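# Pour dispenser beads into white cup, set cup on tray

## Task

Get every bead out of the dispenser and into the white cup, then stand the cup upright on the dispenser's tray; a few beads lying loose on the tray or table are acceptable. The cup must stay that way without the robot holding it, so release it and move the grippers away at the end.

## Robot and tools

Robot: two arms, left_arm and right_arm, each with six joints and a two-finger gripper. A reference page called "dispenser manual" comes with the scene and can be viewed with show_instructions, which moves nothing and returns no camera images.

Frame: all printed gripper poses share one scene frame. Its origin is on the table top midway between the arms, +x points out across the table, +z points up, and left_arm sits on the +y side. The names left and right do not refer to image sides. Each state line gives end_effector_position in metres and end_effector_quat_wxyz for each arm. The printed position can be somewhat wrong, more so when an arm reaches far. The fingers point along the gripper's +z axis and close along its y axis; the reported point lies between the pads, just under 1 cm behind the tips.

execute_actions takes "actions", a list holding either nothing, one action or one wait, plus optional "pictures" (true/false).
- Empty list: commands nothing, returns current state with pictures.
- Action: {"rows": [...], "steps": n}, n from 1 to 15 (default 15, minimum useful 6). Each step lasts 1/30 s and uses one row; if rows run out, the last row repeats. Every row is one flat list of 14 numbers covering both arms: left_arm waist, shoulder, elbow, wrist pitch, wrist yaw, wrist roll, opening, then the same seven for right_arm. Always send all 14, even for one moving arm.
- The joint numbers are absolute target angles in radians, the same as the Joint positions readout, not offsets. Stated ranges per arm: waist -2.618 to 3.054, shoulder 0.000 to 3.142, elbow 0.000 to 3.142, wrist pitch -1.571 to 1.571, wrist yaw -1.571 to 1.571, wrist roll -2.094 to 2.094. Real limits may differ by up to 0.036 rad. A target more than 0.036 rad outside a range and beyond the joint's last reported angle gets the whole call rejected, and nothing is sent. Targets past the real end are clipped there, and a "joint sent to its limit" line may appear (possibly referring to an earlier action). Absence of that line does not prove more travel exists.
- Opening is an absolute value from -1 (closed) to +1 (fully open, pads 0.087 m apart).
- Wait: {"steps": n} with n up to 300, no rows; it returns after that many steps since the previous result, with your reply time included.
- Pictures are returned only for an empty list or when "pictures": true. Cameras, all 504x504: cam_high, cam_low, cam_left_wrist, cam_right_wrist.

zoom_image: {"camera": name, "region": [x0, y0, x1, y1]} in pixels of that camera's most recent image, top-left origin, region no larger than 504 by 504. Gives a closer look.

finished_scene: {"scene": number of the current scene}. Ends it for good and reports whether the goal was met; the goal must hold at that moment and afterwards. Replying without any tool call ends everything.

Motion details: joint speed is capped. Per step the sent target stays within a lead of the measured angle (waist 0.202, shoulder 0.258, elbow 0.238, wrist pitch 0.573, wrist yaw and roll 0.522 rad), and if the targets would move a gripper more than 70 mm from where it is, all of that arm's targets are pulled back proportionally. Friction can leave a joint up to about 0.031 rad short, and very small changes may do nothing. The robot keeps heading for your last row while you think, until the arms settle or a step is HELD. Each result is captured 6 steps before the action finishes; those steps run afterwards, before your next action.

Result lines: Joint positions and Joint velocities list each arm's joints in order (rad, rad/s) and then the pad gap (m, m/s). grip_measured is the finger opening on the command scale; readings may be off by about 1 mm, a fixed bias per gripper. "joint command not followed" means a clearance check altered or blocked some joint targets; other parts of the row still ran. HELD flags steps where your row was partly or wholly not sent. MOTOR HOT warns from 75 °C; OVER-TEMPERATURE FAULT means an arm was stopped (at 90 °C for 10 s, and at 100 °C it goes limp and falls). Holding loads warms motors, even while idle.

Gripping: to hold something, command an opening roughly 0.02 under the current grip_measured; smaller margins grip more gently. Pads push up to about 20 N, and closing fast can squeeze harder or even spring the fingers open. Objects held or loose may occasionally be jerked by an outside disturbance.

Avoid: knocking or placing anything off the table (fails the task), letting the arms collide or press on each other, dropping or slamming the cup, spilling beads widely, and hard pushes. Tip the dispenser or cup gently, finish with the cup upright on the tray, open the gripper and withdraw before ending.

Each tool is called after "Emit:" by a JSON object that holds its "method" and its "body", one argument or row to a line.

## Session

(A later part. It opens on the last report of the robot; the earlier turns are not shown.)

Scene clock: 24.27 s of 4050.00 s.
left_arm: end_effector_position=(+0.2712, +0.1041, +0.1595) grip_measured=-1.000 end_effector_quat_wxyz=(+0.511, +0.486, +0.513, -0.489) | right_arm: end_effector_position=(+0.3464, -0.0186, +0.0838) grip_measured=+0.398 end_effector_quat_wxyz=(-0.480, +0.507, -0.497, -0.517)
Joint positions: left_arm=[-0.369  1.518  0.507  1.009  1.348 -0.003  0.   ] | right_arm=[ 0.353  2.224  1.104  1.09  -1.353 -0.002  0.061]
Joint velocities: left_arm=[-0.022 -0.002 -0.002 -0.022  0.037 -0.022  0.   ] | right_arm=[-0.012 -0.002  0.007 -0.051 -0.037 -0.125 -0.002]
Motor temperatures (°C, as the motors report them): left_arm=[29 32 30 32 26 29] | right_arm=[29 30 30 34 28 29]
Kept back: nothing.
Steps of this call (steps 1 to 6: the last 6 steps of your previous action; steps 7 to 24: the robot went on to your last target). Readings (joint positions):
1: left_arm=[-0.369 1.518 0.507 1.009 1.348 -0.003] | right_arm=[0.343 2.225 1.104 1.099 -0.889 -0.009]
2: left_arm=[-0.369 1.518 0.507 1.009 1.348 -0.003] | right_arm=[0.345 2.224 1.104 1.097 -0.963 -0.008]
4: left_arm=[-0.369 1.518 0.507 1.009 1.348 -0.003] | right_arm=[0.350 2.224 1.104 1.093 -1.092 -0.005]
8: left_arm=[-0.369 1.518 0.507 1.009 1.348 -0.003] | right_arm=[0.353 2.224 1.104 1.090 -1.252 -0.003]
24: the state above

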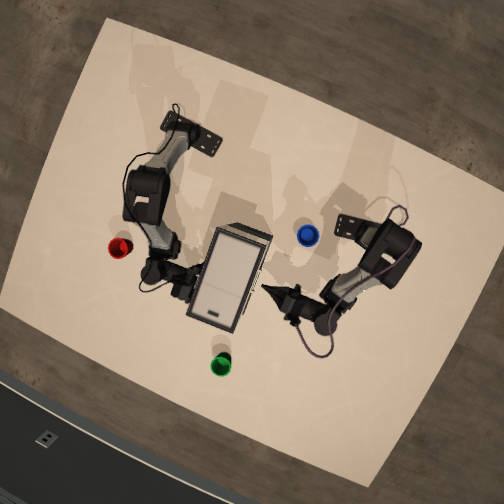

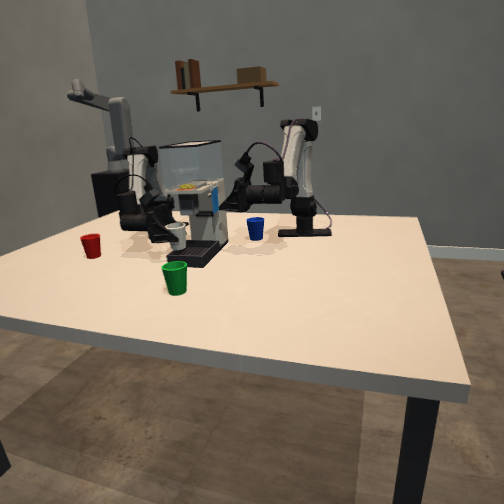

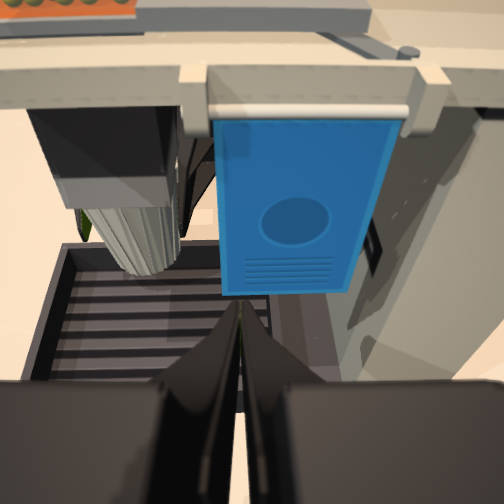

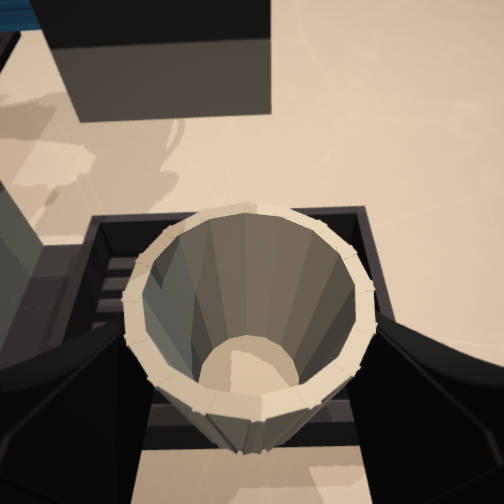

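Emit:
{"method": "execute_actions", "body": {
  "actions": [
    {"rows": [[-0.378,1.505,0.477,0.992,1.35,-0.008,-1,0.358,2.193,1.12,1.112,-1.35,0.008,0.36],[-0.379,1.505,0.477,0.992,1.35,-0.008,-1,0.358,2.189,1.12,1.122,-1.342,0.008,0.36],[-0.382,1.505,0.477,0.992,1.35,-0.008,-1,0.359,2.186,1.12,1.130,-1.336,0.008,0.36],[-0.385,1.505,0.477,0.992,1.35,-0.008,-1,0.362,2.184,1.12,1.135,-1.330,0.008,0.36],[-0.389,1.505,0.477,0.992,1.35,-0.008,-1,0.367,2.183,1.12,1.138,-1.324,0.008,0.36],[-0.393,1.505,0.477,0.992,1.35,-0.008,-1,0.374,2.183,1.12,1.138,-1.318,0.008,0.36],[-0.398,1.505,0.477,0.992,1.35,-0.008,-1,0.382,2.183,1.12,1.138,-1.312,0.008,0.36],[-0.402,1.505,0.477,0.992,1.35,-0.008,-1,0.391,2.183,1.12,1.138,-1.307,0.008,0.36],[-0.407,1.505,0.477,0.992,1.35,-0.008,-1,0.400,2.183,1.12,1.138,-1.303,0.008,0.36],[-0.411,1.505,0.477,0.992,1.35,-0.008,-1,0.408,2.183,1.12,1.138,-1.300,0.008,0.36],[-0.415,1.505,0.477,0.992,1.35,-0.008,-1,0.415,2.183,1.12,1.138,-1.298,0.008,0.36],[-0.418,1.505,0.477,0.992,1.35,-0.008,-1,0.421,2.183,1.12,1.138,-1.297,0.008,0.36],[-0.421,1.505,0.477,0.992,1.35,-0.008,-1,0.425,2.183,1.12,1.138,-1.297,0.008,0.36],[-0.423,1.505,0.477,0.992,1.35,-0.008,-1,0.427,2.183,1.12,1.138,-1.297,0.008,0.36]], "steps": 15}
  ]
}}

Emit:
{"method": "execute_actions", "body": {
  "actions": [
    {"steps": 12}
  ],
  "pictures": true
}}

Scene clock: 30.10 s of 4050.00 s.
left_arm: end_effector_position=(+0.2668, +0.0988, +0.1595) grip_measured=-1.000 end_effector_quat_wxyz=(+0.506, +0.491, +0.509, -0.494) | right_arm: end_effector_position=(+0.3469, -0.0126, +0.0891) grip_measured=+0.398 end_effector_quat_wxyz=(-0.487, +0.507, -0.494, -0.511)
Joint positions: left_arm=[-0.389  1.518  0.507  1.009  1.348 -0.003  0.   ] | right_arm=[ 0.367  2.213  1.104  1.095 -1.33  -0.001  0.061]
Joint velocities: left_arm=[-0.139 -0.012 -0.007 -0.081  0.007  0.022  0.   ] | right_arm=[ 0.222 -0.066 -0.017 -0.037  0.139 -0.007  0.001]
Motor temperatures (°C, as the motors report them): left_arm=[29 32 30 32 26 29] | right_arm=[29 32 30 34 28 29]
Steps of this call (steps 1 to 30: the robot went on to your last target; steps 31 to 90: nothing new was sent; then 2.53 s passed at rest; steps 91 to 99: the first 9 steps of this action). Readings (joint positions):
91: left_arm=[-0.369 1.518 0.507 1.009 1.348 -0.003] | right_arm=[0.353 2.224 1.104 1.090 -1.356 -0.002]
92: left_arm=[-0.369 1.518 0.507 1.009 1.348 -0.003] | right_arm=[0.353 2.224 1.104 1.090 -1.355 -0.002]
94: left_arm=[-0.370 1.518 0.507 1.009 1.348 -0.003] | right_arm=[0.353 2.224 1.104 1.091 -1.351 -0.001]
98: left_arm=[-0.384 1.518 0.507 1.009 1.348 -0.003] | right_arm=[0.361 2.215 1.104 1.094 -1.334 -0.001]
99: the state above

Scene clock: 30.50 s of 4050.00 s.
left_arm: end_effector_position=(+0.2613, +0.0926, +0.1595) grip_measured=-1.000 end_effector_quat_wxyz=(+0.500, +0.497, +0.503, -0.500) | right_arm: end_effector_position=(+0.3330, +0.0100, +0.0899) grip_measured=+0.398 end_effector_quat_wxyz=(-0.478, +0.517, -0.483, -0.520)
Joint positions: left_arm=[-0.413  1.518  0.507  1.009  1.348 -0.003  0.   ] | right_arm=[ 0.425  2.212  1.104  1.097 -1.31  -0.001  0.061]
Joint velocities: left_arm=[-0.007 -0.002  0.002  0.007 -0.051 -0.007  0.   ] | right_arm=[-0.002  0.002 -0.012 -0.081  0.066  0.022  0.   ]
Motor temperatures (°C, as the motors report them): left_arm=[29 32 30 32 26 29] | right_arm=[29 32 30 34 28 29]
Kept back: nothing.
Steps of this call (steps 1 to 6: the last 6 steps of your previous action; steps 7 to 12: the robot went on to your last target). Readings (joint positions):
1: left_arm=[-0.394 1.518 0.507 1.009 1.348 -0.003] | right_arm=[0.376 2.212 1.104 1.096 -1.325 -0.001]
2: left_arm=[-0.398 1.518 0.507 1.009 1.348 -0.003] | right_arm=[0.385 2.212 1.104 1.097 -1.322 -0.001]
4: left_arm=[-0.406 1.518 0.507 1.009 1.348 -0.003] | right_arm=[0.405 2.212 1.104 1.097 -1.317 -0.001]
8: left_arm=[-0.413 1.518 0.507 1.009 1.348 -0.003] | right_arm=[0.425 2.212 1.104 1.097 -1.314 -0.001]
12: the state above

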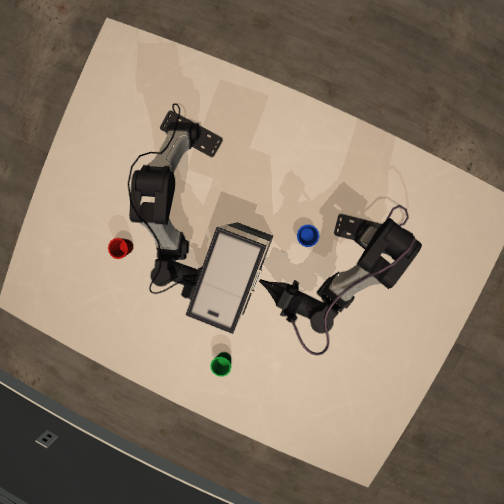

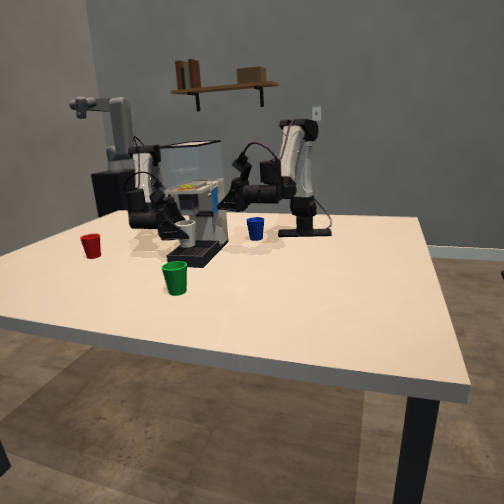

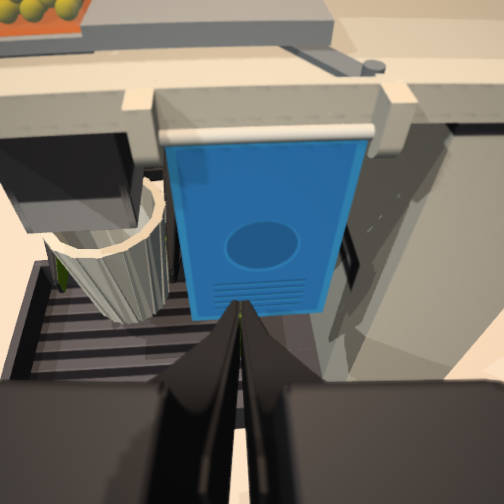

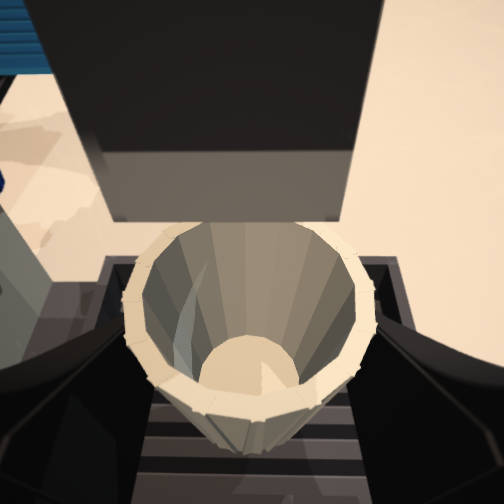

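Emit:
{"method": "execute_actions", "body": {
  "actions": [
    {"rows": [[-0.423,1.505,0.477,0.992,1.35,-0.008,-1,0.427,2.218,1.12,1.150,-1.297,0.008,0.36],[-0.423,1.505,0.477,0.992,1.35,-0.008,-1,0.427,2.223,1.12,1.162,-1.297,0.008,0.36],[-0.423,1.505,0.477,0.992,1.35,-0.008,-1,0.427,2.230,1.12,1.174,-1.297,0.008,0.36],[-0.423,1.505,0.477,0.992,1.35,-0.008,-1,0.427,2.239,1.12,1.186,-1.297,0.008,0.36],[-0.423,1.505,0.477,0.992,1.35,-0.008,-1,0.427,2.249,1.12,1.197,-1.297,0.008,0.36],[-0.423,1.505,0.477,0.992,1.35,-0.008,-1,0.427,2.260,1.12,1.207,-1.297,0.008,0.36],[-0.423,1.505,0.477,0.992,1.35,-0.008,-1,0.427,2.271,1.12,1.216,-1.297,0.008,0.36],[-0.423,1.505,0.477,0.992,1.35,-0.008,-1,0.427,2.281,1.12,1.223,-1.297,0.008,0.36],[-0.423,1.505,0.477,0.992,1.35,-0.008,-1,0.427,2.289,1.12,1.228,-1.293,0.008,0.36],[-0.423,1.505,0.477,0.992,1.35,-0.008,-1,0.430,2.295,1.12,1.231,-1.288,0.008,0.36],[-0.423,1.505,0.477,0.992,1.35,-0.008,-1,0.434,2.298,1.12,1.232,-1.282,0.008,0.36],[-0.423,1.505,0.477,0.992,1.35,-0.008,-1,0.440,2.300,1.12,1.232,-1.276,0.008,0.36],[-0.423,1.505,0.477,0.992,1.35,-0.008,-1,0.447,2.300,1.12,1.232,-1.270,0.008,0.36],[-0.423,1.505,0.477,0.992,1.35,-0.008,-1,0.454,2.300,1.12,1.232,-1.265,0.008,0.36],[-0.423,1.505,0.477,0.992,1.35,-0.008,-1,0.461,2.300,1.12,1.232,-1.261,0.008,0.36]], "steps": 15}
  ]
}}

Emit:
{"method": "execute_actions", "body": {
  "actions": [
    {"rows": [[-0.423,1.505,0.477,0.992,1.35,-0.008,-1,0.466,2.300,1.12,1.232,-1.258,0.008,0.36],[-0.423,1.505,0.477,0.992,1.35,-0.008,-1,0.470,2.300,1.12,1.232,-1.256,0.008,0.36],[-0.423,1.505,0.477,0.992,1.35,-0.008,-1,0.472,2.300,1.12,1.232,-1.256,0.008,0.36]], "steps": 15}
  ],
  "pictures": true
}}

Scene clock: 32.70 s of 4050.00 s.
left_arm: end_effector_position=(+0.2613, +0.0926, +0.1595) grip_measured=-1.000 end_effector_quat_wxyz=(+0.500, +0.497, +0.503, -0.500) | right_arm: end_effector_position=(+0.3345, +0.0103, +0.0730) grip_measured=+0.398 end_effector_quat_wxyz=(-0.481, +0.518, -0.482, -0.518)
Joint positions: left_arm=[-0.413  1.518  0.507  1.009  1.348 -0.003  0.   ] | right_arm=[ 0.425  2.267  1.104  1.161 -1.306 -0.001  0.061]
Joint velocities: left_arm=[-0.012 -0.012  0.002  0.095 -0.066 -0.037  0.   ] | right_arm=[-0.002  0.32  -0.017  0.154 -0.007  0.007  0.001]
Motor temperatures (°C, as the motors report them): left_arm=[29 32 30 32 26 29] | right_arm=[29 32 30 34 28 29]
Steps of this call (steps 1 to 30: the robot went on to your last target; steps 31 to 57: nothing new was sent; steps 58 to 66: the first 9 steps of this action). Readings (joint positions):
58: left_arm=[-0.413 1.518 0.507 1.009 1.348 -0.003] | right_arm=[0.425 2.212 1.104 1.099 -1.308 -0.001]
59: left_arm=[-0.413 1.518 0.507 1.009 1.348 -0.003] | right_arm=[0.425 2.213 1.104 1.103 -1.308 -0.001]
61: left_arm=[-0.413 1.518 0.507 1.009 1.348 -0.003] | right_arm=[0.425 2.220 1.104 1.118 -1.307 -0.001]
65: left_arm=[-0.413 1.518 0.507 1.009 1.348 -0.003] | right_arm=[0.425 2.256 1.104 1.154 -1.307 -0.001]
66: the state above

Scene clock: 33.20 s of 4050.00 s.
left_arm: end_effector_position=(+0.2613, +0.0926, +0.1595) grip_measured=-1.000 end_effector_quat_wxyz=(+0.500, +0.497, +0.503, -0.500) | right_arm: end_effector_position=(+0.3266, +0.0265, +0.0591) grip_measured=+0.398 end_effector_quat_wxyz=(-0.476, +0.517, -0.484, -0.521)
Joint positions: left_arm=[-0.413  1.518  0.507  1.009  1.348 -0.003  0.   ] | right_arm=[ 0.468  2.306  1.104  1.188 -1.27  -0.001  0.061]
Joint velocities: left_arm=[-0.002 -0.002 -0.007 -0.095  0.037 -0.081  0.   ] | right_arm=[-0.007  0.022 -0.002 -0.037  0.11  -0.11  -0.   ]
Motor temperatures (°C, as the motors report them): left_arm=[29 32 30 32 26 29] | right_arm=[29 32 30 34 28 29]
Steps of this call (steps 1 to 6: the last 6 steps of your previous action; steps 7 to 15: the first 9 steps of this action). Readings (joint positions):
7: left_arm=[-0.413 1.518 0.507 1.009 1.348 -0.003] | right_arm=[0.438 2.306 1.104 1.180 -1.283 -0.001]
8: left_arm=[-0.413 1.518 0.507 1.009 1.348 -0.003] | right_arm=[0.445 2.306 1.104 1.183 -1.280 -0.001]
10: left_arm=[-0.413 1.518 0.507 1.009 1.348 -0.003] | right_arm=[0.458 2.306 1.104 1.185 -1.275 -0.001]
14: left_arm=[-0.413 1.518 0.507 1.009 1.348 -0.003] | right_arm=[0.468 2.306 1.104 1.187 -1.272 -0.001]
15: the state above

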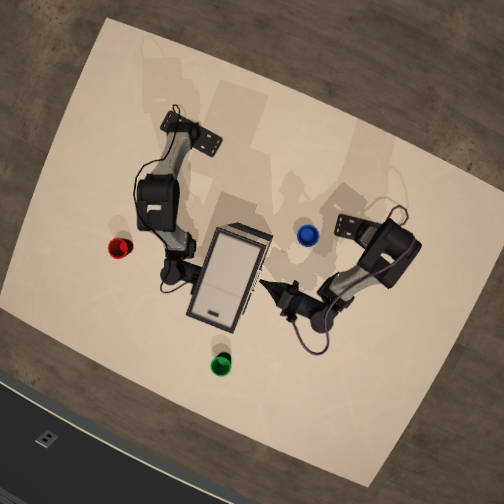

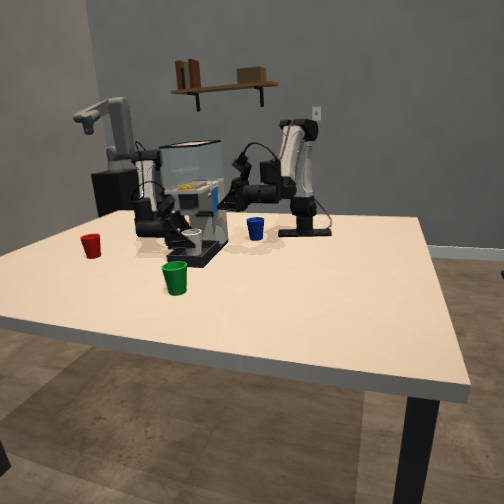

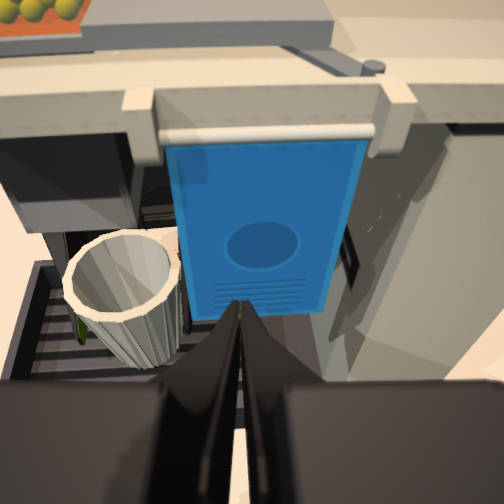

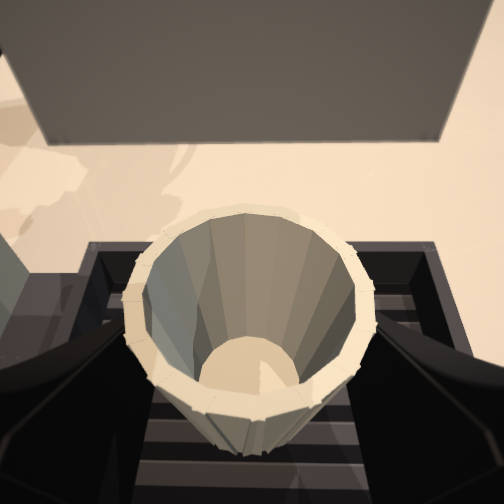

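Emit:
{"method": "execute_actions", "body": {
  "actions": []
}}

Scene clock: 34.27 s of 4050.00 s.
left_arm: end_effector_position=(+0.2613, +0.0926, +0.1595) grip_measured=-1.000 end_effector_quat_wxyz=(+0.500, +0.497, +0.503, -0.500) | right_arm: end_effector_position=(+0.3273, +0.0265, +0.0592) grip_measured=+0.398 end_effector_quat_wxyz=(-0.477, +0.517, -0.485, -0.520)
Joint positions: left_arm=[-0.413  1.518  0.507  1.009  1.348 -0.003  0.   ] | right_arm=[ 0.468  2.306  1.104  1.189 -1.267 -0.001  0.061]
Joint velocities: left_arm=[-0.017  0.007 -0.007 -0.051 -0.007  0.051  0.   ] | right_arm=[-0.007 -0.017  0.007  0.007  0.125 -0.007 -0.002]
Motor temperatures (°C, as the motors report them): left_arm=[29 32 30 32 26 29] | right_arm=[29 33 30 34 28 29]
Kept back: nothing.
Steps of this call (steps 1 to 6: the last 6 steps of your previous action; steps 7 to 15: the robot went on to your last target; steps 16 to 32: nothing new was sent). Readings (joint positions):
1: left_arm=[-0.413 1.518 0.507 1.009 1.348 -0.003] | right_arm=[0.468 2.306 1.104 1.188 -1.269 -0.001]
2: left_arm=[-0.413 1.518 0.507 1.009 1.348 -0.003] | right_arm=[0.468 2.306 1.104 1.188 -1.269 -0.001]
4: left_arm=[-0.413 1.518 0.507 1.009 1.348 -0.003] | right_arm=[0.468 2.306 1.104 1.188 -1.268 -0.001]
8: left_arm=[-0.413 1.518 0.507 1.009 1.348 -0.003] | right_arm=[0.468 2.306 1.104 1.189 -1.267 -0.001]
32: the state above
All arms were judged still, so your last target was given up. Only a new action makes them travel on or press farther. Fingers that are still opening or closing keep moving.

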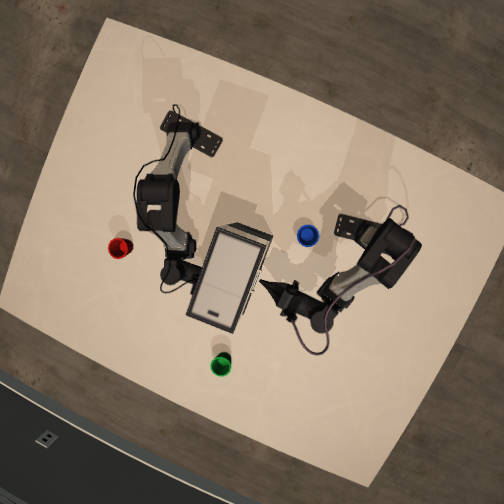

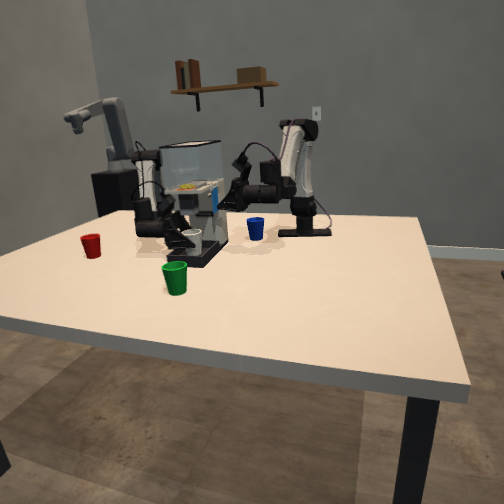

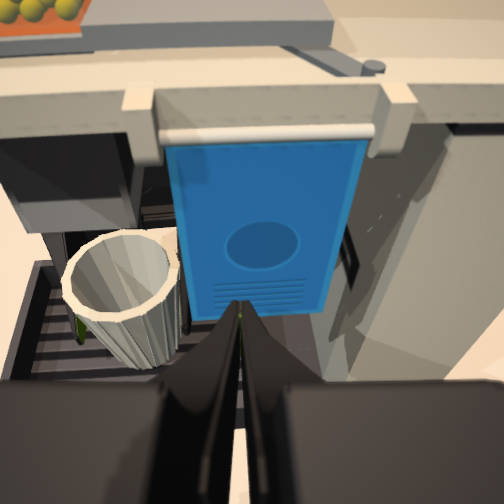

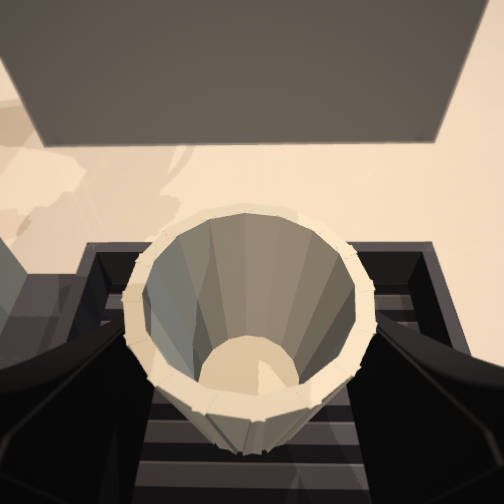

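Emit:
{"method": "execute_actions", "body": {
  "actions": [
    {"rows": [[-0.425,1.505,0.477,0.992,1.344,-0.008,-1,0.472,2.302,1.12,1.235,-1.256,0.008,0.36],[-0.429,1.505,0.477,0.992,1.336,-0.008,-1,0.472,2.304,1.12,1.238,-1.256,0.008,0.36],[-0.435,1.505,0.477,0.992,1.327,-0.008,-1,0.472,2.306,1.12,1.241,-1.256,0.008,0.36],[-0.442,1.505,0.477,0.992,1.318,-0.008,-1,0.472,2.308,1.12,1.244,-1.256,0.008,0.36],[-0.449,1.505,0.477,0.992,1.309,-0.008,-1,0.472,2.310,1.12,1.247,-1.256,0.008,0.36],[-0.456,1.505,0.477,0.992,1.300,-0.008,-1,0.472,2.312,1.12,1.250,-1.256,0.008,0.36],[-0.463,1.505,0.477,0.992,1.292,-0.008,-1,0.472,2.313,1.12,1.252,-1.256,0.008,0.36],[-0.469,1.505,0.477,0.992,1.286,-0.008,-1,0.472,2.314,1.12,1.252,-1.256,0.008,0.36],[-0.474,1.505,0.477,0.992,1.281,-0.008,-1,0.472,2.314,1.12,1.252,-1.256,0.008,0.36],[-0.477,1.505,0.477,0.992,1.278,-0.008,-1,0.472,2.314,1.12,1.252,-1.256,0.008,0.36]], "steps": 15}
  ],
  "pictures": false
}}

Emit:
{"method": "execute_actions", "body": {
  "actions": [
    {"steps": 10}
  ],
  "pictures": true
}}

Scene clock: 35.17 s of 4050.00 s.
left_arm: end_effector_position=(+0.2586, +0.0829, +0.1595) grip_measured=-1.000 end_effector_quat_wxyz=(+0.499, +0.498, +0.502, -0.500) | right_arm: end_effector_position=(+0.3278, +0.0268, +0.0610) grip_measured=+0.398 end_effector_quat_wxyz=(-0.482, +0.519, -0.480, -0.518)
Joint positions: left_arm=[-0.452  1.518  0.507  1.009  1.311 -0.003  0.   ] | right_arm=[ 0.468  2.306  1.104  1.203 -1.267 -0.001  0.061]
Joint velocities: left_arm=[-0.139  0.012  0.002  0.022 -0.183 -0.037  0.   ] | right_arm=[-0.002 -0.002  0.017  0.037 -0.051  0.007  0.   ]
Motor temperatures (°C, as the motors report them): left_arm=[29 32 30 32 26 29] | right_arm=[29 33 30 34 28 29]
Steps of this call (steps 1 to 18: nothing new was sent; steps 19 to 27: the first 9 steps of this action). Readings (joint positions):
19: left_arm=[-0.413 1.518 0.507 1.009 1.348 -0.003] | right_arm=[0.468 2.306 1.104 1.189 -1.267 -0.001]
20: left_arm=[-0.414 1.518 0.507 1.009 1.348 -0.003] | right_arm=[0.468 2.306 1.104 1.190 -1.267 -0.001]
22: left_arm=[-0.421 1.518 0.507 1.009 1.342 -0.003] | right_arm=[0.468 2.306 1.104 1.193 -1.267 -0.001]
26: left_arm=[-0.447 1.518 0.507 1.009 1.318 -0.003] | right_arm=[0.468 2.306 1.104 1.201 -1.267 -0.001]
27: the state above

Scene clock: 35.50 s of 4050.00 s.
left_arm: end_effector_position=(+0.2591, +0.0800, +0.1595) grip_measured=-1.000 end_effector_quat_wxyz=(+0.501, +0.496, +0.504, -0.499) | right_arm: end_effector_position=(+0.3280, +0.0268, +0.0617) grip_measured=+0.398 end_effector_quat_wxyz=(-0.483, +0.520, -0.479, -0.517)
Joint positions: left_arm=[-0.463  1.518  0.507  1.009  1.293 -0.004  0.   ] | right_arm=[ 0.468  2.306  1.104  1.208 -1.267 -0.001  0.061]
Joint velocities: left_arm=[-0.007 -0.007 -0.002 -0.037 -0.022 -0.007  0.   ] | right_arm=[-0.012 -0.022 -0.012  0.022 -0.007  0.007  0.001]
Motor temperatures (°C, as the motors report them): left_arm=[29 32 30 32 26 29] | right_arm=[29 33 30 34 28 29]
Kept back: nothing.
Steps of this call (steps 1 to 6: the last 6 steps of your previous action; steps 7 to 10: the robot went on to your last target). Readings (joint positions):
1: left_arm=[-0.456 1.518 0.507 1.009 1.304 -0.003] | right_arm=[0.468 2.306 1.104 1.204 -1.267 -0.001]
2: left_arm=[-0.459 1.518 0.507 1.009 1.299 -0.003] | right_arm=[0.468 2.306 1.104 1.205 -1.267 -0.001]
4: left_arm=[-0.462 1.518 0.507 1.009 1.295 -0.003] | right_arm=[0.468 2.306 1.104 1.207 -1.267 -0.001]
8: left_arm=[-0.463 1.518 0.507 1.009 1.293 -0.003] | right_arm=[0.468 2.306 1.104 1.208 -1.267 -0.001]
10: the state above

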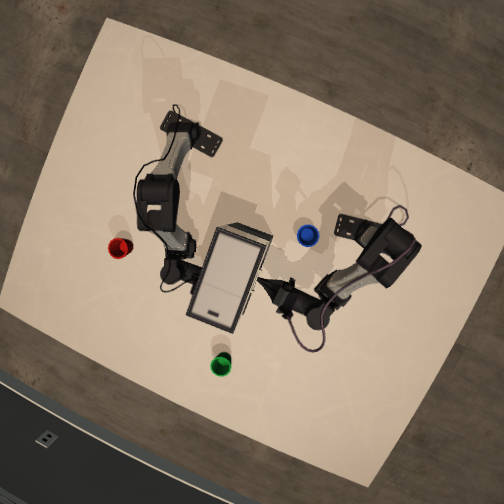

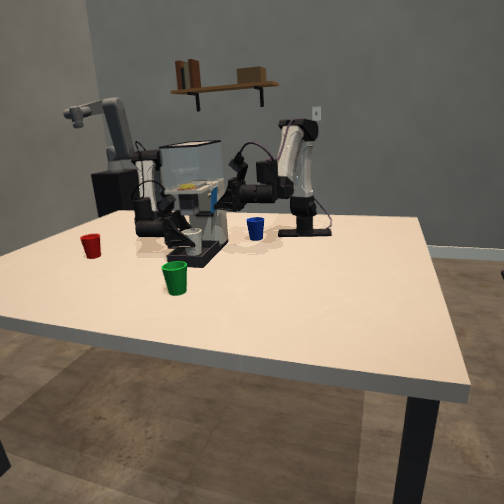

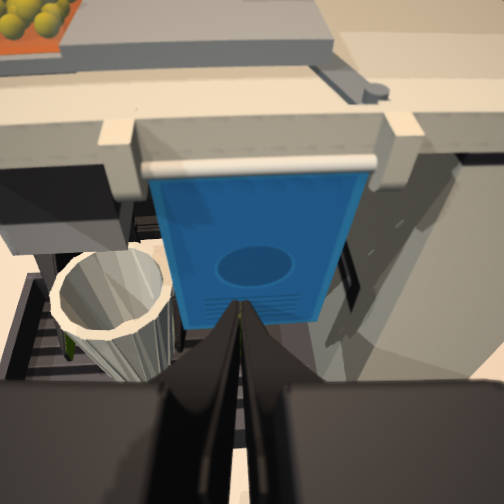

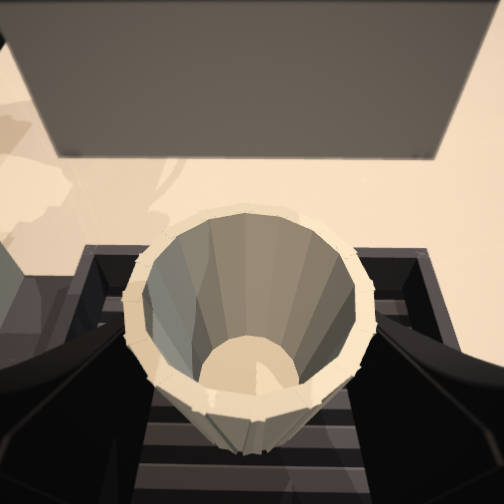

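Emit:
{"method": "zoom_image", "body": {
  "camera": "cam_low",
  "region": [140, 160, 260, 280]
}}

Region (140, 160, 260, 280) of cam_low's 504x504 image, scaled by 4.200, with more detail than that image has.

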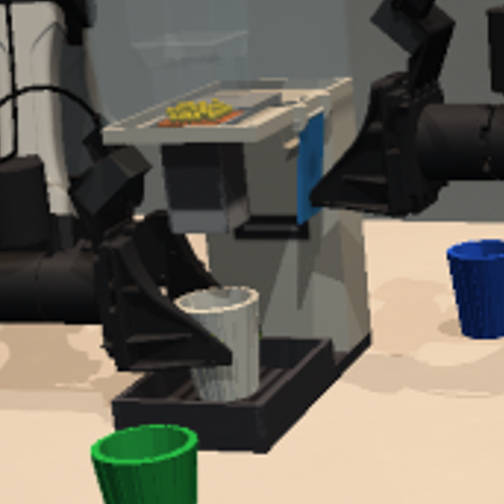

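Emit:
{"method": "execute_actions", "body": {
  "actions": [
    {"rows": [[-0.478,1.505,0.477,0.992,1.277,-0.008,-1,0.472,2.317,1.12,1.252,-1.256,0.008,0.36],[-0.480,1.505,0.477,0.992,1.274,-0.008,-1,0.472,2.320,1.12,1.252,-1.256,0.008,0.36],[-0.483,1.505,0.477,0.992,1.270,-0.008,-1,0.472,2.322,1.12,1.252,-1.256,0.008,0.36],[-0.487,1.505,0.477,0.992,1.265,-0.008,-1,0.472,2.324,1.12,1.252,-1.256,0.008,0.36],[-0.492,1.505,0.477,0.992,1.260,-0.008,-1,0.472,2.325,1.12,1.252,-1.256,0.008,0.36],[-0.497,1.505,0.477,0.992,1.255,-0.008,-1,0.472,2.326,1.12,1.252,-1.256,0.008,0.36],[-0.502,1.505,0.477,0.992,1.250,-0.008,-1,0.472,2.326,1.12,1.252,-1.256,0.008,0.36],[-0.507,1.505,0.477,0.992,1.246,-0.008,-1,0.472,2.326,1.12,1.252,-1.256,0.008,0.36],[-0.511,1.505,0.477,0.992,1.243,-0.008,-1,0.472,2.326,1.12,1.252,-1.256,0.008,0.36],[-0.514,1.505,0.477,0.992,1.241,-0.008,-1,0.472,2.326,1.12,1.252,-1.256,0.008,0.36],[-0.515,1.505,0.477,0.992,1.240,-0.008,-1,0.472,2.326,1.12,1.252,-1.256,0.008,0.36]], "steps": 15}
  ],
  "pictures": false
}}

Emit:
{"method": "execute_actions", "body": {
  "actions": [
    {"steps": 10}
  ],
  "pictures": true
}}

Scene clock: 36.83 s of 4050.00 s.
left_arm: end_effector_position=(+0.2586, +0.0743, +0.1594) grip_measured=-1.000 end_effector_quat_wxyz=(+0.503, +0.494, +0.506, -0.497) | right_arm: end_effector_position=(+0.3278, +0.0267, +0.0570) grip_measured=+0.398 end_effector_quat_wxyz=(-0.482, +0.519, -0.480, -0.518)
Joint positions: left_arm=[-0.486  1.518  0.507  1.009  1.263 -0.004  0.   ] | right_arm=[ 0.468  2.319  1.104  1.217 -1.266 -0.001  0.061]
Joint velocities: left_arm=[-0.139 -0.007 -0.012 -0.037 -0.198 -0.022  0.   ] | right_arm=[-0.007  0.002 -0.022 -0.007 -0.095  0.037 -0.   ]
Motor temperatures (°C, as the motors report them): left_arm=[29 32 30 32 26 29] | right_arm=[29 33 30 34 28 29]
Steps of this call (steps 1 to 30: the robot went on to your last target; step 31: nothing new was sent; steps 32 to 40: the first 9 steps of this action). Readings (joint positions):
32: left_arm=[-0.463 1.518 0.507 1.009 1.293 -0.004] | right_arm=[0.468 2.307 1.104 1.210 -1.267 -0.001]
33: left_arm=[-0.463 1.518 0.507 1.009 1.292 -0.004] | right_arm=[0.468 2.309 1.104 1.211 -1.266 -0.001]
35: left_arm=[-0.466 1.518 0.507 1.009 1.288 -0.004] | right_arm=[0.468 2.315 1.104 1.211 -1.266 -0.001]
39: left_arm=[-0.482 1.518 0.507 1.009 1.268 -0.004] | right_arm=[0.468 2.319 1.104 1.217 -1.266 -0.001]
40: the state above

Scene clock: 37.17 s of 4050.00 s.
left_arm: end_effector_position=(+0.2585, +0.0715, +0.1594) grip_measured=-1.000 end_effector_quat_wxyz=(+0.504, +0.493, +0.507, -0.496) | right_arm: end_effector_position=(+0.3278, +0.0267, +0.0570) grip_measured=+0.398 end_effector_quat_wxyz=(-0.482, +0.519, -0.480, -0.518)
Joint positions: left_arm=[-0.497  1.518  0.507  1.009  1.248 -0.004  0.   ] | right_arm=[ 0.468  2.319  1.104  1.217 -1.266 -0.001  0.061]
Joint velocities: left_arm=[-0.002  0.002  0.002 -0.066 -0.007  0.051  0.   ] | right_arm=[-0.012  0.007 -0.012 -0.007  0.007  0.051  0.001]
Motor temperatures (°C, as the motors report them): left_arm=[29 32 30 32 26 29] | right_arm=[29 33 30 34 28 29]
Kept back: nothing.
Steps of this call (steps 1 to 6: the last 6 steps of your previous action; steps 7 to 10: the robot went on to your last target). Readings (joint positions):
1: left_arm=[-0.490 1.518 0.507 1.009 1.258 -0.004] | right_arm=[0.468 2.319 1.104 1.217 -1.266 -0.001]
2: left_arm=[-0.493 1.518 0.507 1.009 1.254 -0.004] | right_arm=[0.468 2.319 1.104 1.217 -1.266 -0.001]
4: left_arm=[-0.496 1.518 0.507 1.009 1.250 -0.004] | right_arm=[0.468 2.319 1.104 1.217 -1.266 -0.001]
8: left_arm=[-0.497 1.518 0.507 1.009 1.248 -0.004] | right_arm=[0.468 2.319 1.104 1.217 -1.266 -0.001]
10: the state above

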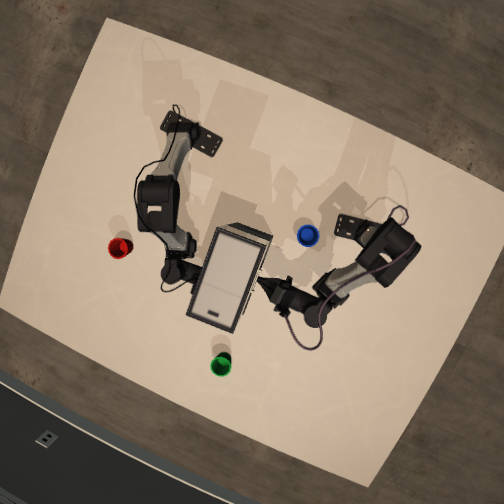

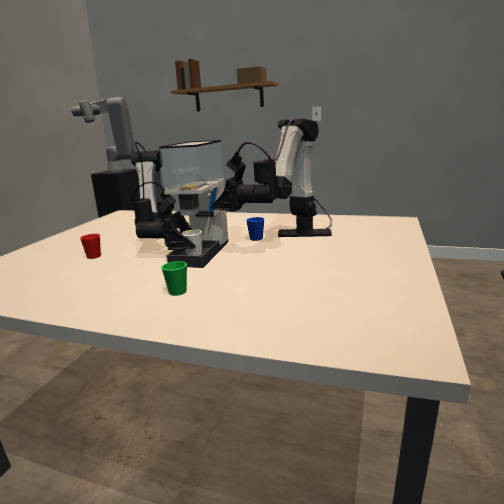

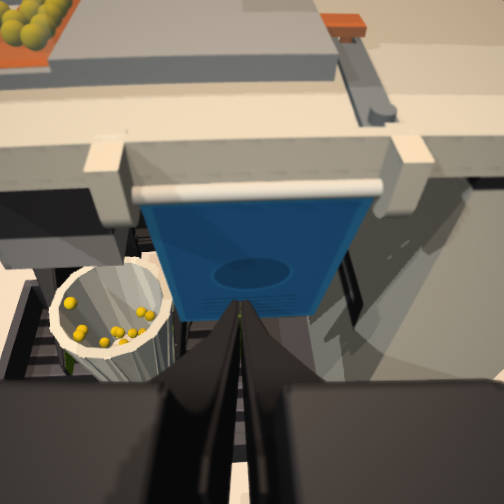

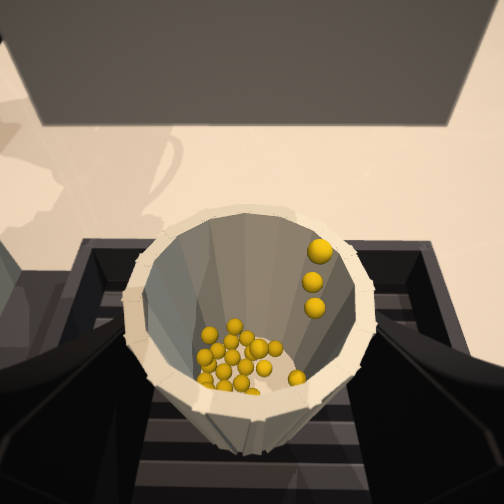

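Emit:
{"method": "execute_actions", "body": {
  "actions": [
    {"rows": [[-0.518,1.505,0.477,0.992,1.238,-0.008,-1,0.472,2.326,1.12,1.252,-1.256,0.008,0.36],[-0.521,1.505,0.477,0.992,1.236,-0.008,-1,0.472,2.326,1.12,1.252,-1.256,0.008,0.36],[-0.524,1.505,0.477,0.992,1.234,-0.008,-1,0.472,2.326,1.12,1.252,-1.256,0.008,0.36],[-0.527,1.505,0.477,0.992,1.232,-0.008,-1,0.472,2.326,1.12,1.252,-1.256,0.008,0.36],[-0.530,1.505,0.477,0.992,1.230,-0.008,-1,0.472,2.326,1.12,1.252,-1.256,0.008,0.36],[-0.532,1.505,0.477,0.992,1.229,-0.008,-1,0.472,2.326,1.12,1.252,-1.256,0.008,0.36]], "steps": 15}
  ],
  "pictures": true
}}

Scene clock: 37.77 s of 4050.00 s.
left_arm: end_effector_position=(+0.2577, +0.0679, +0.1594) grip_measured=-1.000 end_effector_quat_wxyz=(+0.504, +0.493, +0.508, -0.495) | right_arm: end_effector_position=(+0.3278, +0.0267, +0.0570) grip_measured=+0.398 end_effector_quat_wxyz=(-0.482, +0.519, -0.480, -0.518)
Joint positions: left_arm=[-0.512  1.518  0.507  1.009  1.231 -0.004  0.   ] | right_arm=[ 0.468  2.319  1.104  1.217 -1.266 -0.001  0.061]
Joint velocities: left_arm=[-0.007 -0.002 -0.022  0.037  0.007 -0.037  0.   ] | right_arm=[ 0.012 -0.017 -0.027  0.037  0.007  0.022 -0.001]
Motor temperatures (°C, as the motors report them): left_arm=[29 32 30 32 26 29] | right_arm=[29 33 30 34 28 29]
Steps of this call (steps 1 to 9: the robot went on to your last target; steps 10 to 18: the first 9 steps of this action). Readings (joint positions):
10: left_arm=[-0.497 1.518 0.507 1.009 1.248 -0.004] | right_arm=[0.468 2.319 1.104 1.217 -1.266 -0.001]
11: left_arm=[-0.498 1.518 0.507 1.009 1.247 -0.004] | right_arm=[0.468 2.319 1.104 1.217 -1.266 -0.001]
13: left_arm=[-0.503 1.518 0.507 1.009 1.242 -0.004] | right_arm=[0.468 2.319 1.104 1.217 -1.266 -0.001]
17: left_arm=[-0.511 1.518 0.507 1.009 1.232 -0.004] | right_arm=[0.468 2.319 1.104 1.217 -1.266 -0.001]
18: the state above

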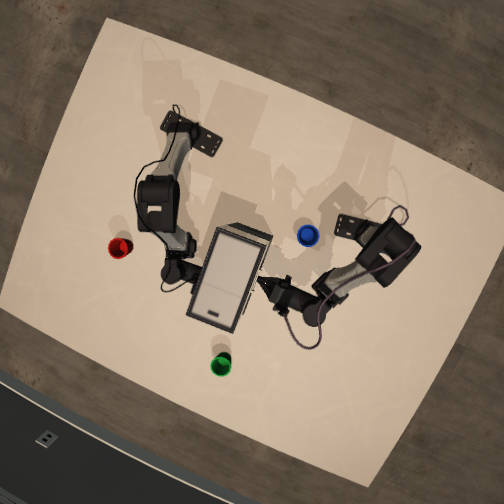

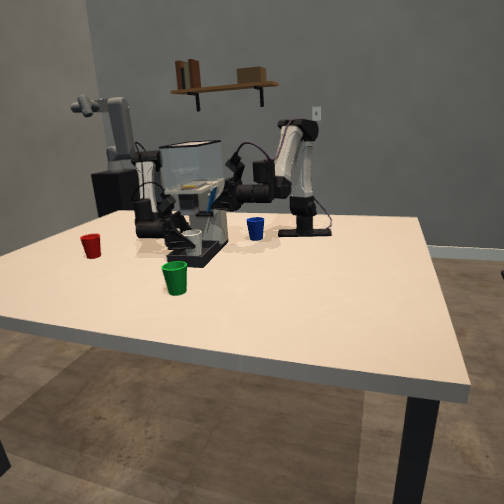

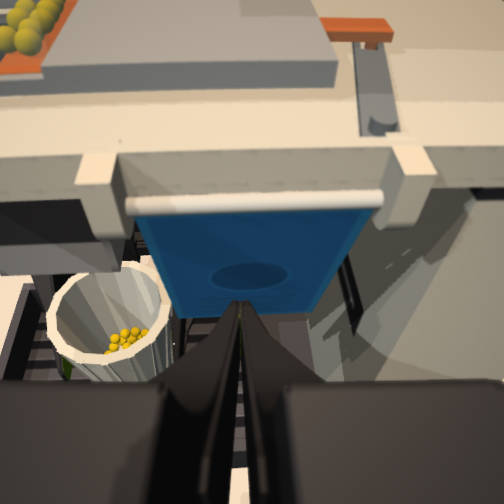

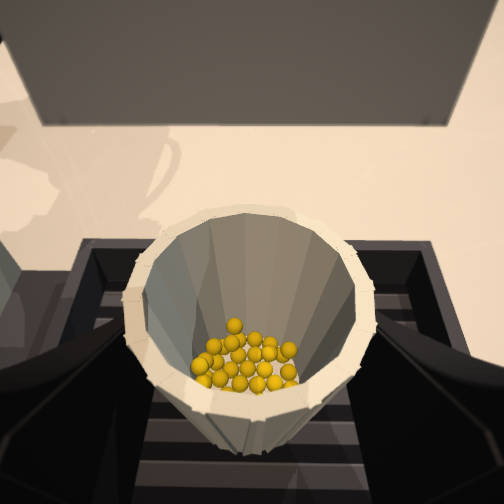

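Emit:
{"method": "execute_actions", "body": {
  "actions": [
    {"rows": [[-0.535,1.505,0.477,0.992,1.227,-0.008,-1,0.472,2.326,1.12,1.252,-1.256,0.008,0.36],[-0.539,1.505,0.477,0.992,1.225,-0.008,-1,0.472,2.326,1.12,1.252,-1.256,0.008,0.36],[-0.543,1.505,0.477,0.992,1.223,-0.008,-1,0.472,2.326,1.12,1.252,-1.256,0.008,0.36],[-0.547,1.505,0.477,0.992,1.221,-0.008,-1,0.472,2.326,1.12,1.252,-1.256,0.008,0.36],[-0.550,1.505,0.477,0.992,1.219,-0.008,-1,0.472,2.326,1.12,1.252,-1.256,0.008,0.36],[-0.552,1.505,0.477,0.992,1.218,-0.008,-1,0.472,2.326,1.12,1.252,-1.256,0.008,0.36]], "steps": 15}
  ],
  "pictures": true
}}

Scene clock: 38.40 s of 4050.00 s.
left_arm: end_effector_position=(+0.2563, +0.0636, +0.1594) grip_measured=-1.000 end_effector_quat_wxyz=(+0.504, +0.493, +0.508, -0.495) | right_arm: end_effector_position=(+0.3278, +0.0267, +0.0570) grip_measured=+0.398 end_effector_quat_wxyz=(-0.482, +0.519, -0.480, -0.518)
Joint positions: left_arm=[-0.529  1.518  0.507  1.009  1.213 -0.004  0.   ] | right_arm=[ 0.468  2.319  1.104  1.217 -1.266 -0.001  0.061]
Joint velocities: left_arm=[-0.002  0.002 -0.007 -0.022  0.022 -0.007  0.   ] | right_arm=[ 0.002 -0.002 -0.007 -0.007 -0.037 -0.022 -0.001]
Motor temperatures (°C, as the motors report them): left_arm=[29 32 30 32 26 29] | right_arm=[29 33 30 34 28 29]
Steps of this call (steps 1 to 6: the last 6 steps of your previous action; steps 7 to 10: the robot went on to your last target; steps 11 to 19: the first 9 steps of this action). Readings (joint positions):
11: left_arm=[-0.512 1.518 0.507 1.009 1.230 -0.004] | right_arm=[0.468 2.319 1.104 1.217 -1.266 -0.001]
12: left_arm=[-0.513 1.518 0.507 1.009 1.229 -0.004] | right_arm=[0.468 2.319 1.104 1.217 -1.266 -0.001]
14: left_arm=[-0.519 1.518 0.507 1.009 1.224 -0.004] | right_arm=[0.468 2.319 1.104 1.217 -1.266 -0.001]
18: left_arm=[-0.529 1.518 0.507 1.009 1.214 -0.004] | right_arm=[0.468 2.319 1.104 1.217 -1.266 -0.001]
19: the state above

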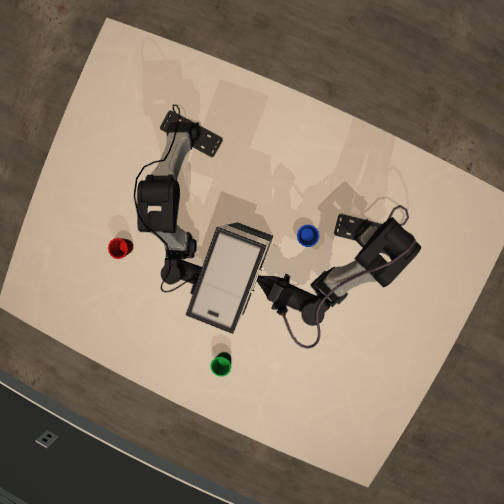

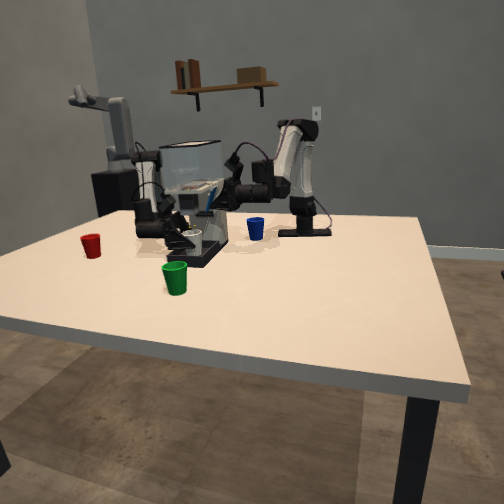

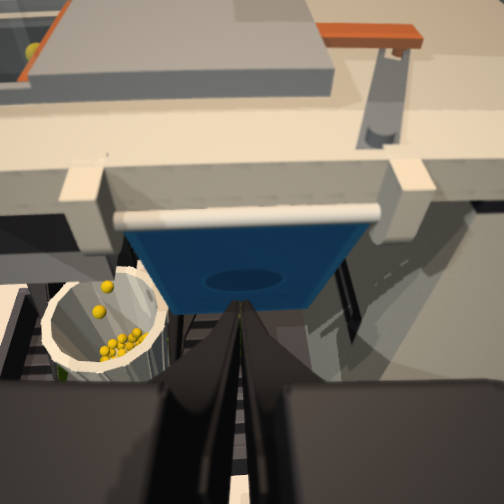

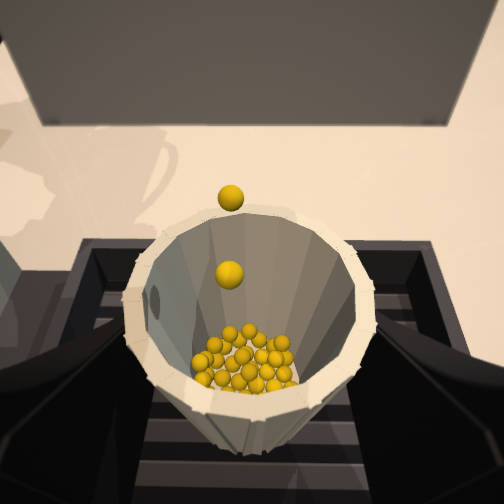

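Gate nearly fully open; the last beads are falling. A tiny further push then check.

Emit:
{"method": "execute_actions", "body": {
  "actions": [
    {"rows": [[-0.554,1.505,0.477,0.992,1.217,-0.008,-1,0.472,2.326,1.12,1.252,-1.256,0.008,0.36],[-0.556,1.505,0.477,0.992,1.216,-0.008,-1,0.472,2.326,1.12,1.252,-1.256,0.008,0.36],[-0.558,1.505,0.477,0.992,1.215,-0.008,-1,0.472,2.326,1.12,1.252,-1.256,0.008,0.36]], "steps": 13}
  ],
  "pictures": true
}}

Emit:
{"method": "zoom_image", "body": {
  "camera": "cam_low",
  "region": [150, 160, 240, 250]
}}

Scene clock: 38.87 s of 4050.00 s.
left_arm: end_effector_position=(+0.2558, +0.0623, +0.1594) grip_measured=-1.000 end_effector_quat_wxyz=(+0.504, +0.493, +0.508, -0.495) | right_arm: end_effector_position=(+0.3278, +0.0267, +0.0570) grip_measured=+0.398 end_effector_quat_wxyz=(-0.482, +0.519, -0.480, -0.518)
Joint positions: left_arm=[-0.535  1.518  0.507  1.009  1.208 -0.004  0.   ] | right_arm=[ 0.468  2.319  1.104  1.217 -1.266 -0.001  0.061]
Joint velocities: left_arm=[ 0.012  0.002 -0.002 -0.037 -0.051  0.022  0.   ] | right_arm=[-0.007 -0.012  0.002  0.022 -0.037  0.022 -0.001]
Motor temperatures (°C, as the motors report them): left_arm=[29 32 30 32 26 29] | right_arm=[29 33 30 34 28 29]
Steps of this call (steps 1 to 6: the last 6 steps of your previous action; step 7: the robot went on to your last target; steps 8 to 14: the first 7 steps of this action). Readings (joint positions):
8: left_arm=[-0.530 1.518 0.507 1.009 1.213 -0.004] | right_arm=[0.468 2.319 1.104 1.217 -1.266 -0.001]
9: left_arm=[-0.530 1.518 0.507 1.009 1.213 -0.004] | right_arm=[0.468 2.319 1.104 1.217 -1.266 -0.001]
11: left_arm=[-0.533 1.518 0.507 1.009 1.210 -0.004] | right_arm=[0.468 2.319 1.104 1.217 -1.266 -0.001]
14: the state above

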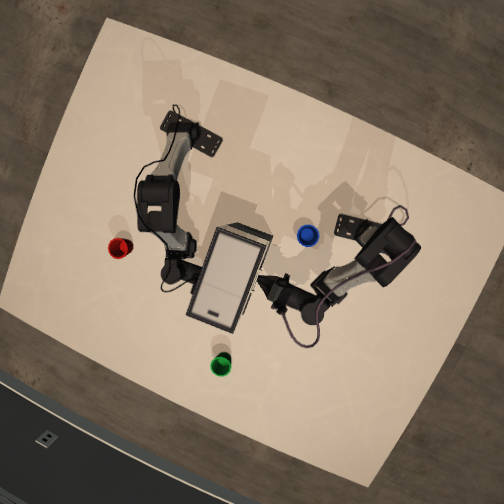

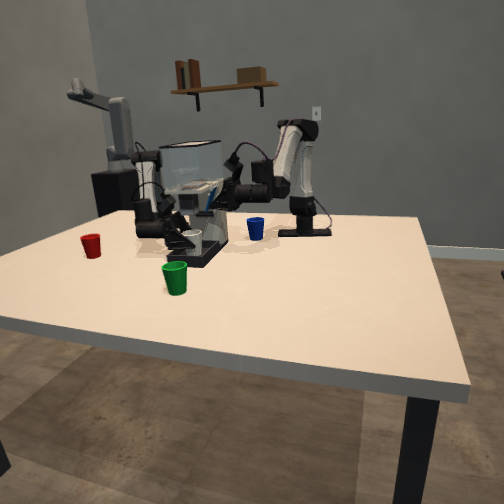

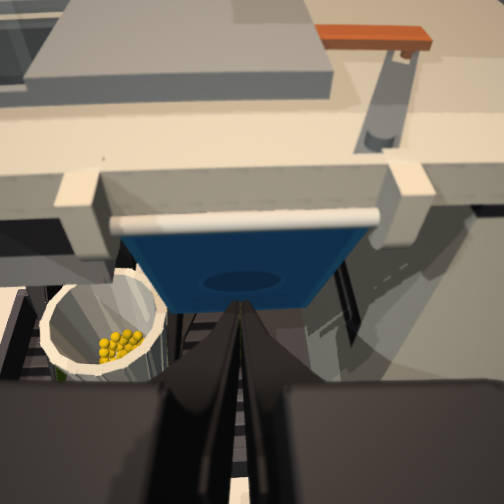

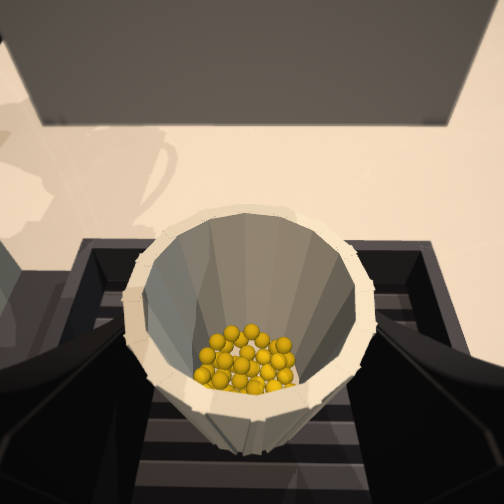

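Region (150, 160, 240, 250) of cam_low's 504x504 image, scaled by 5.600, with more detail than that image has.

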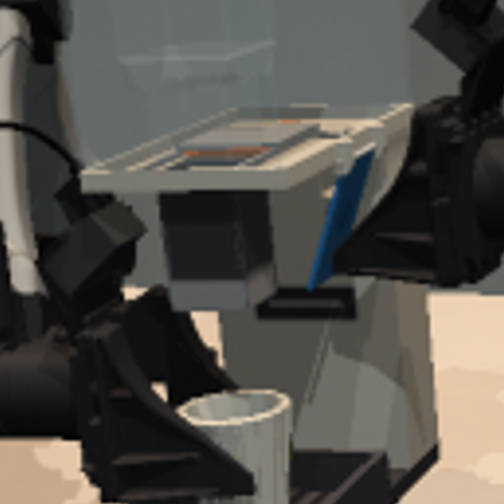

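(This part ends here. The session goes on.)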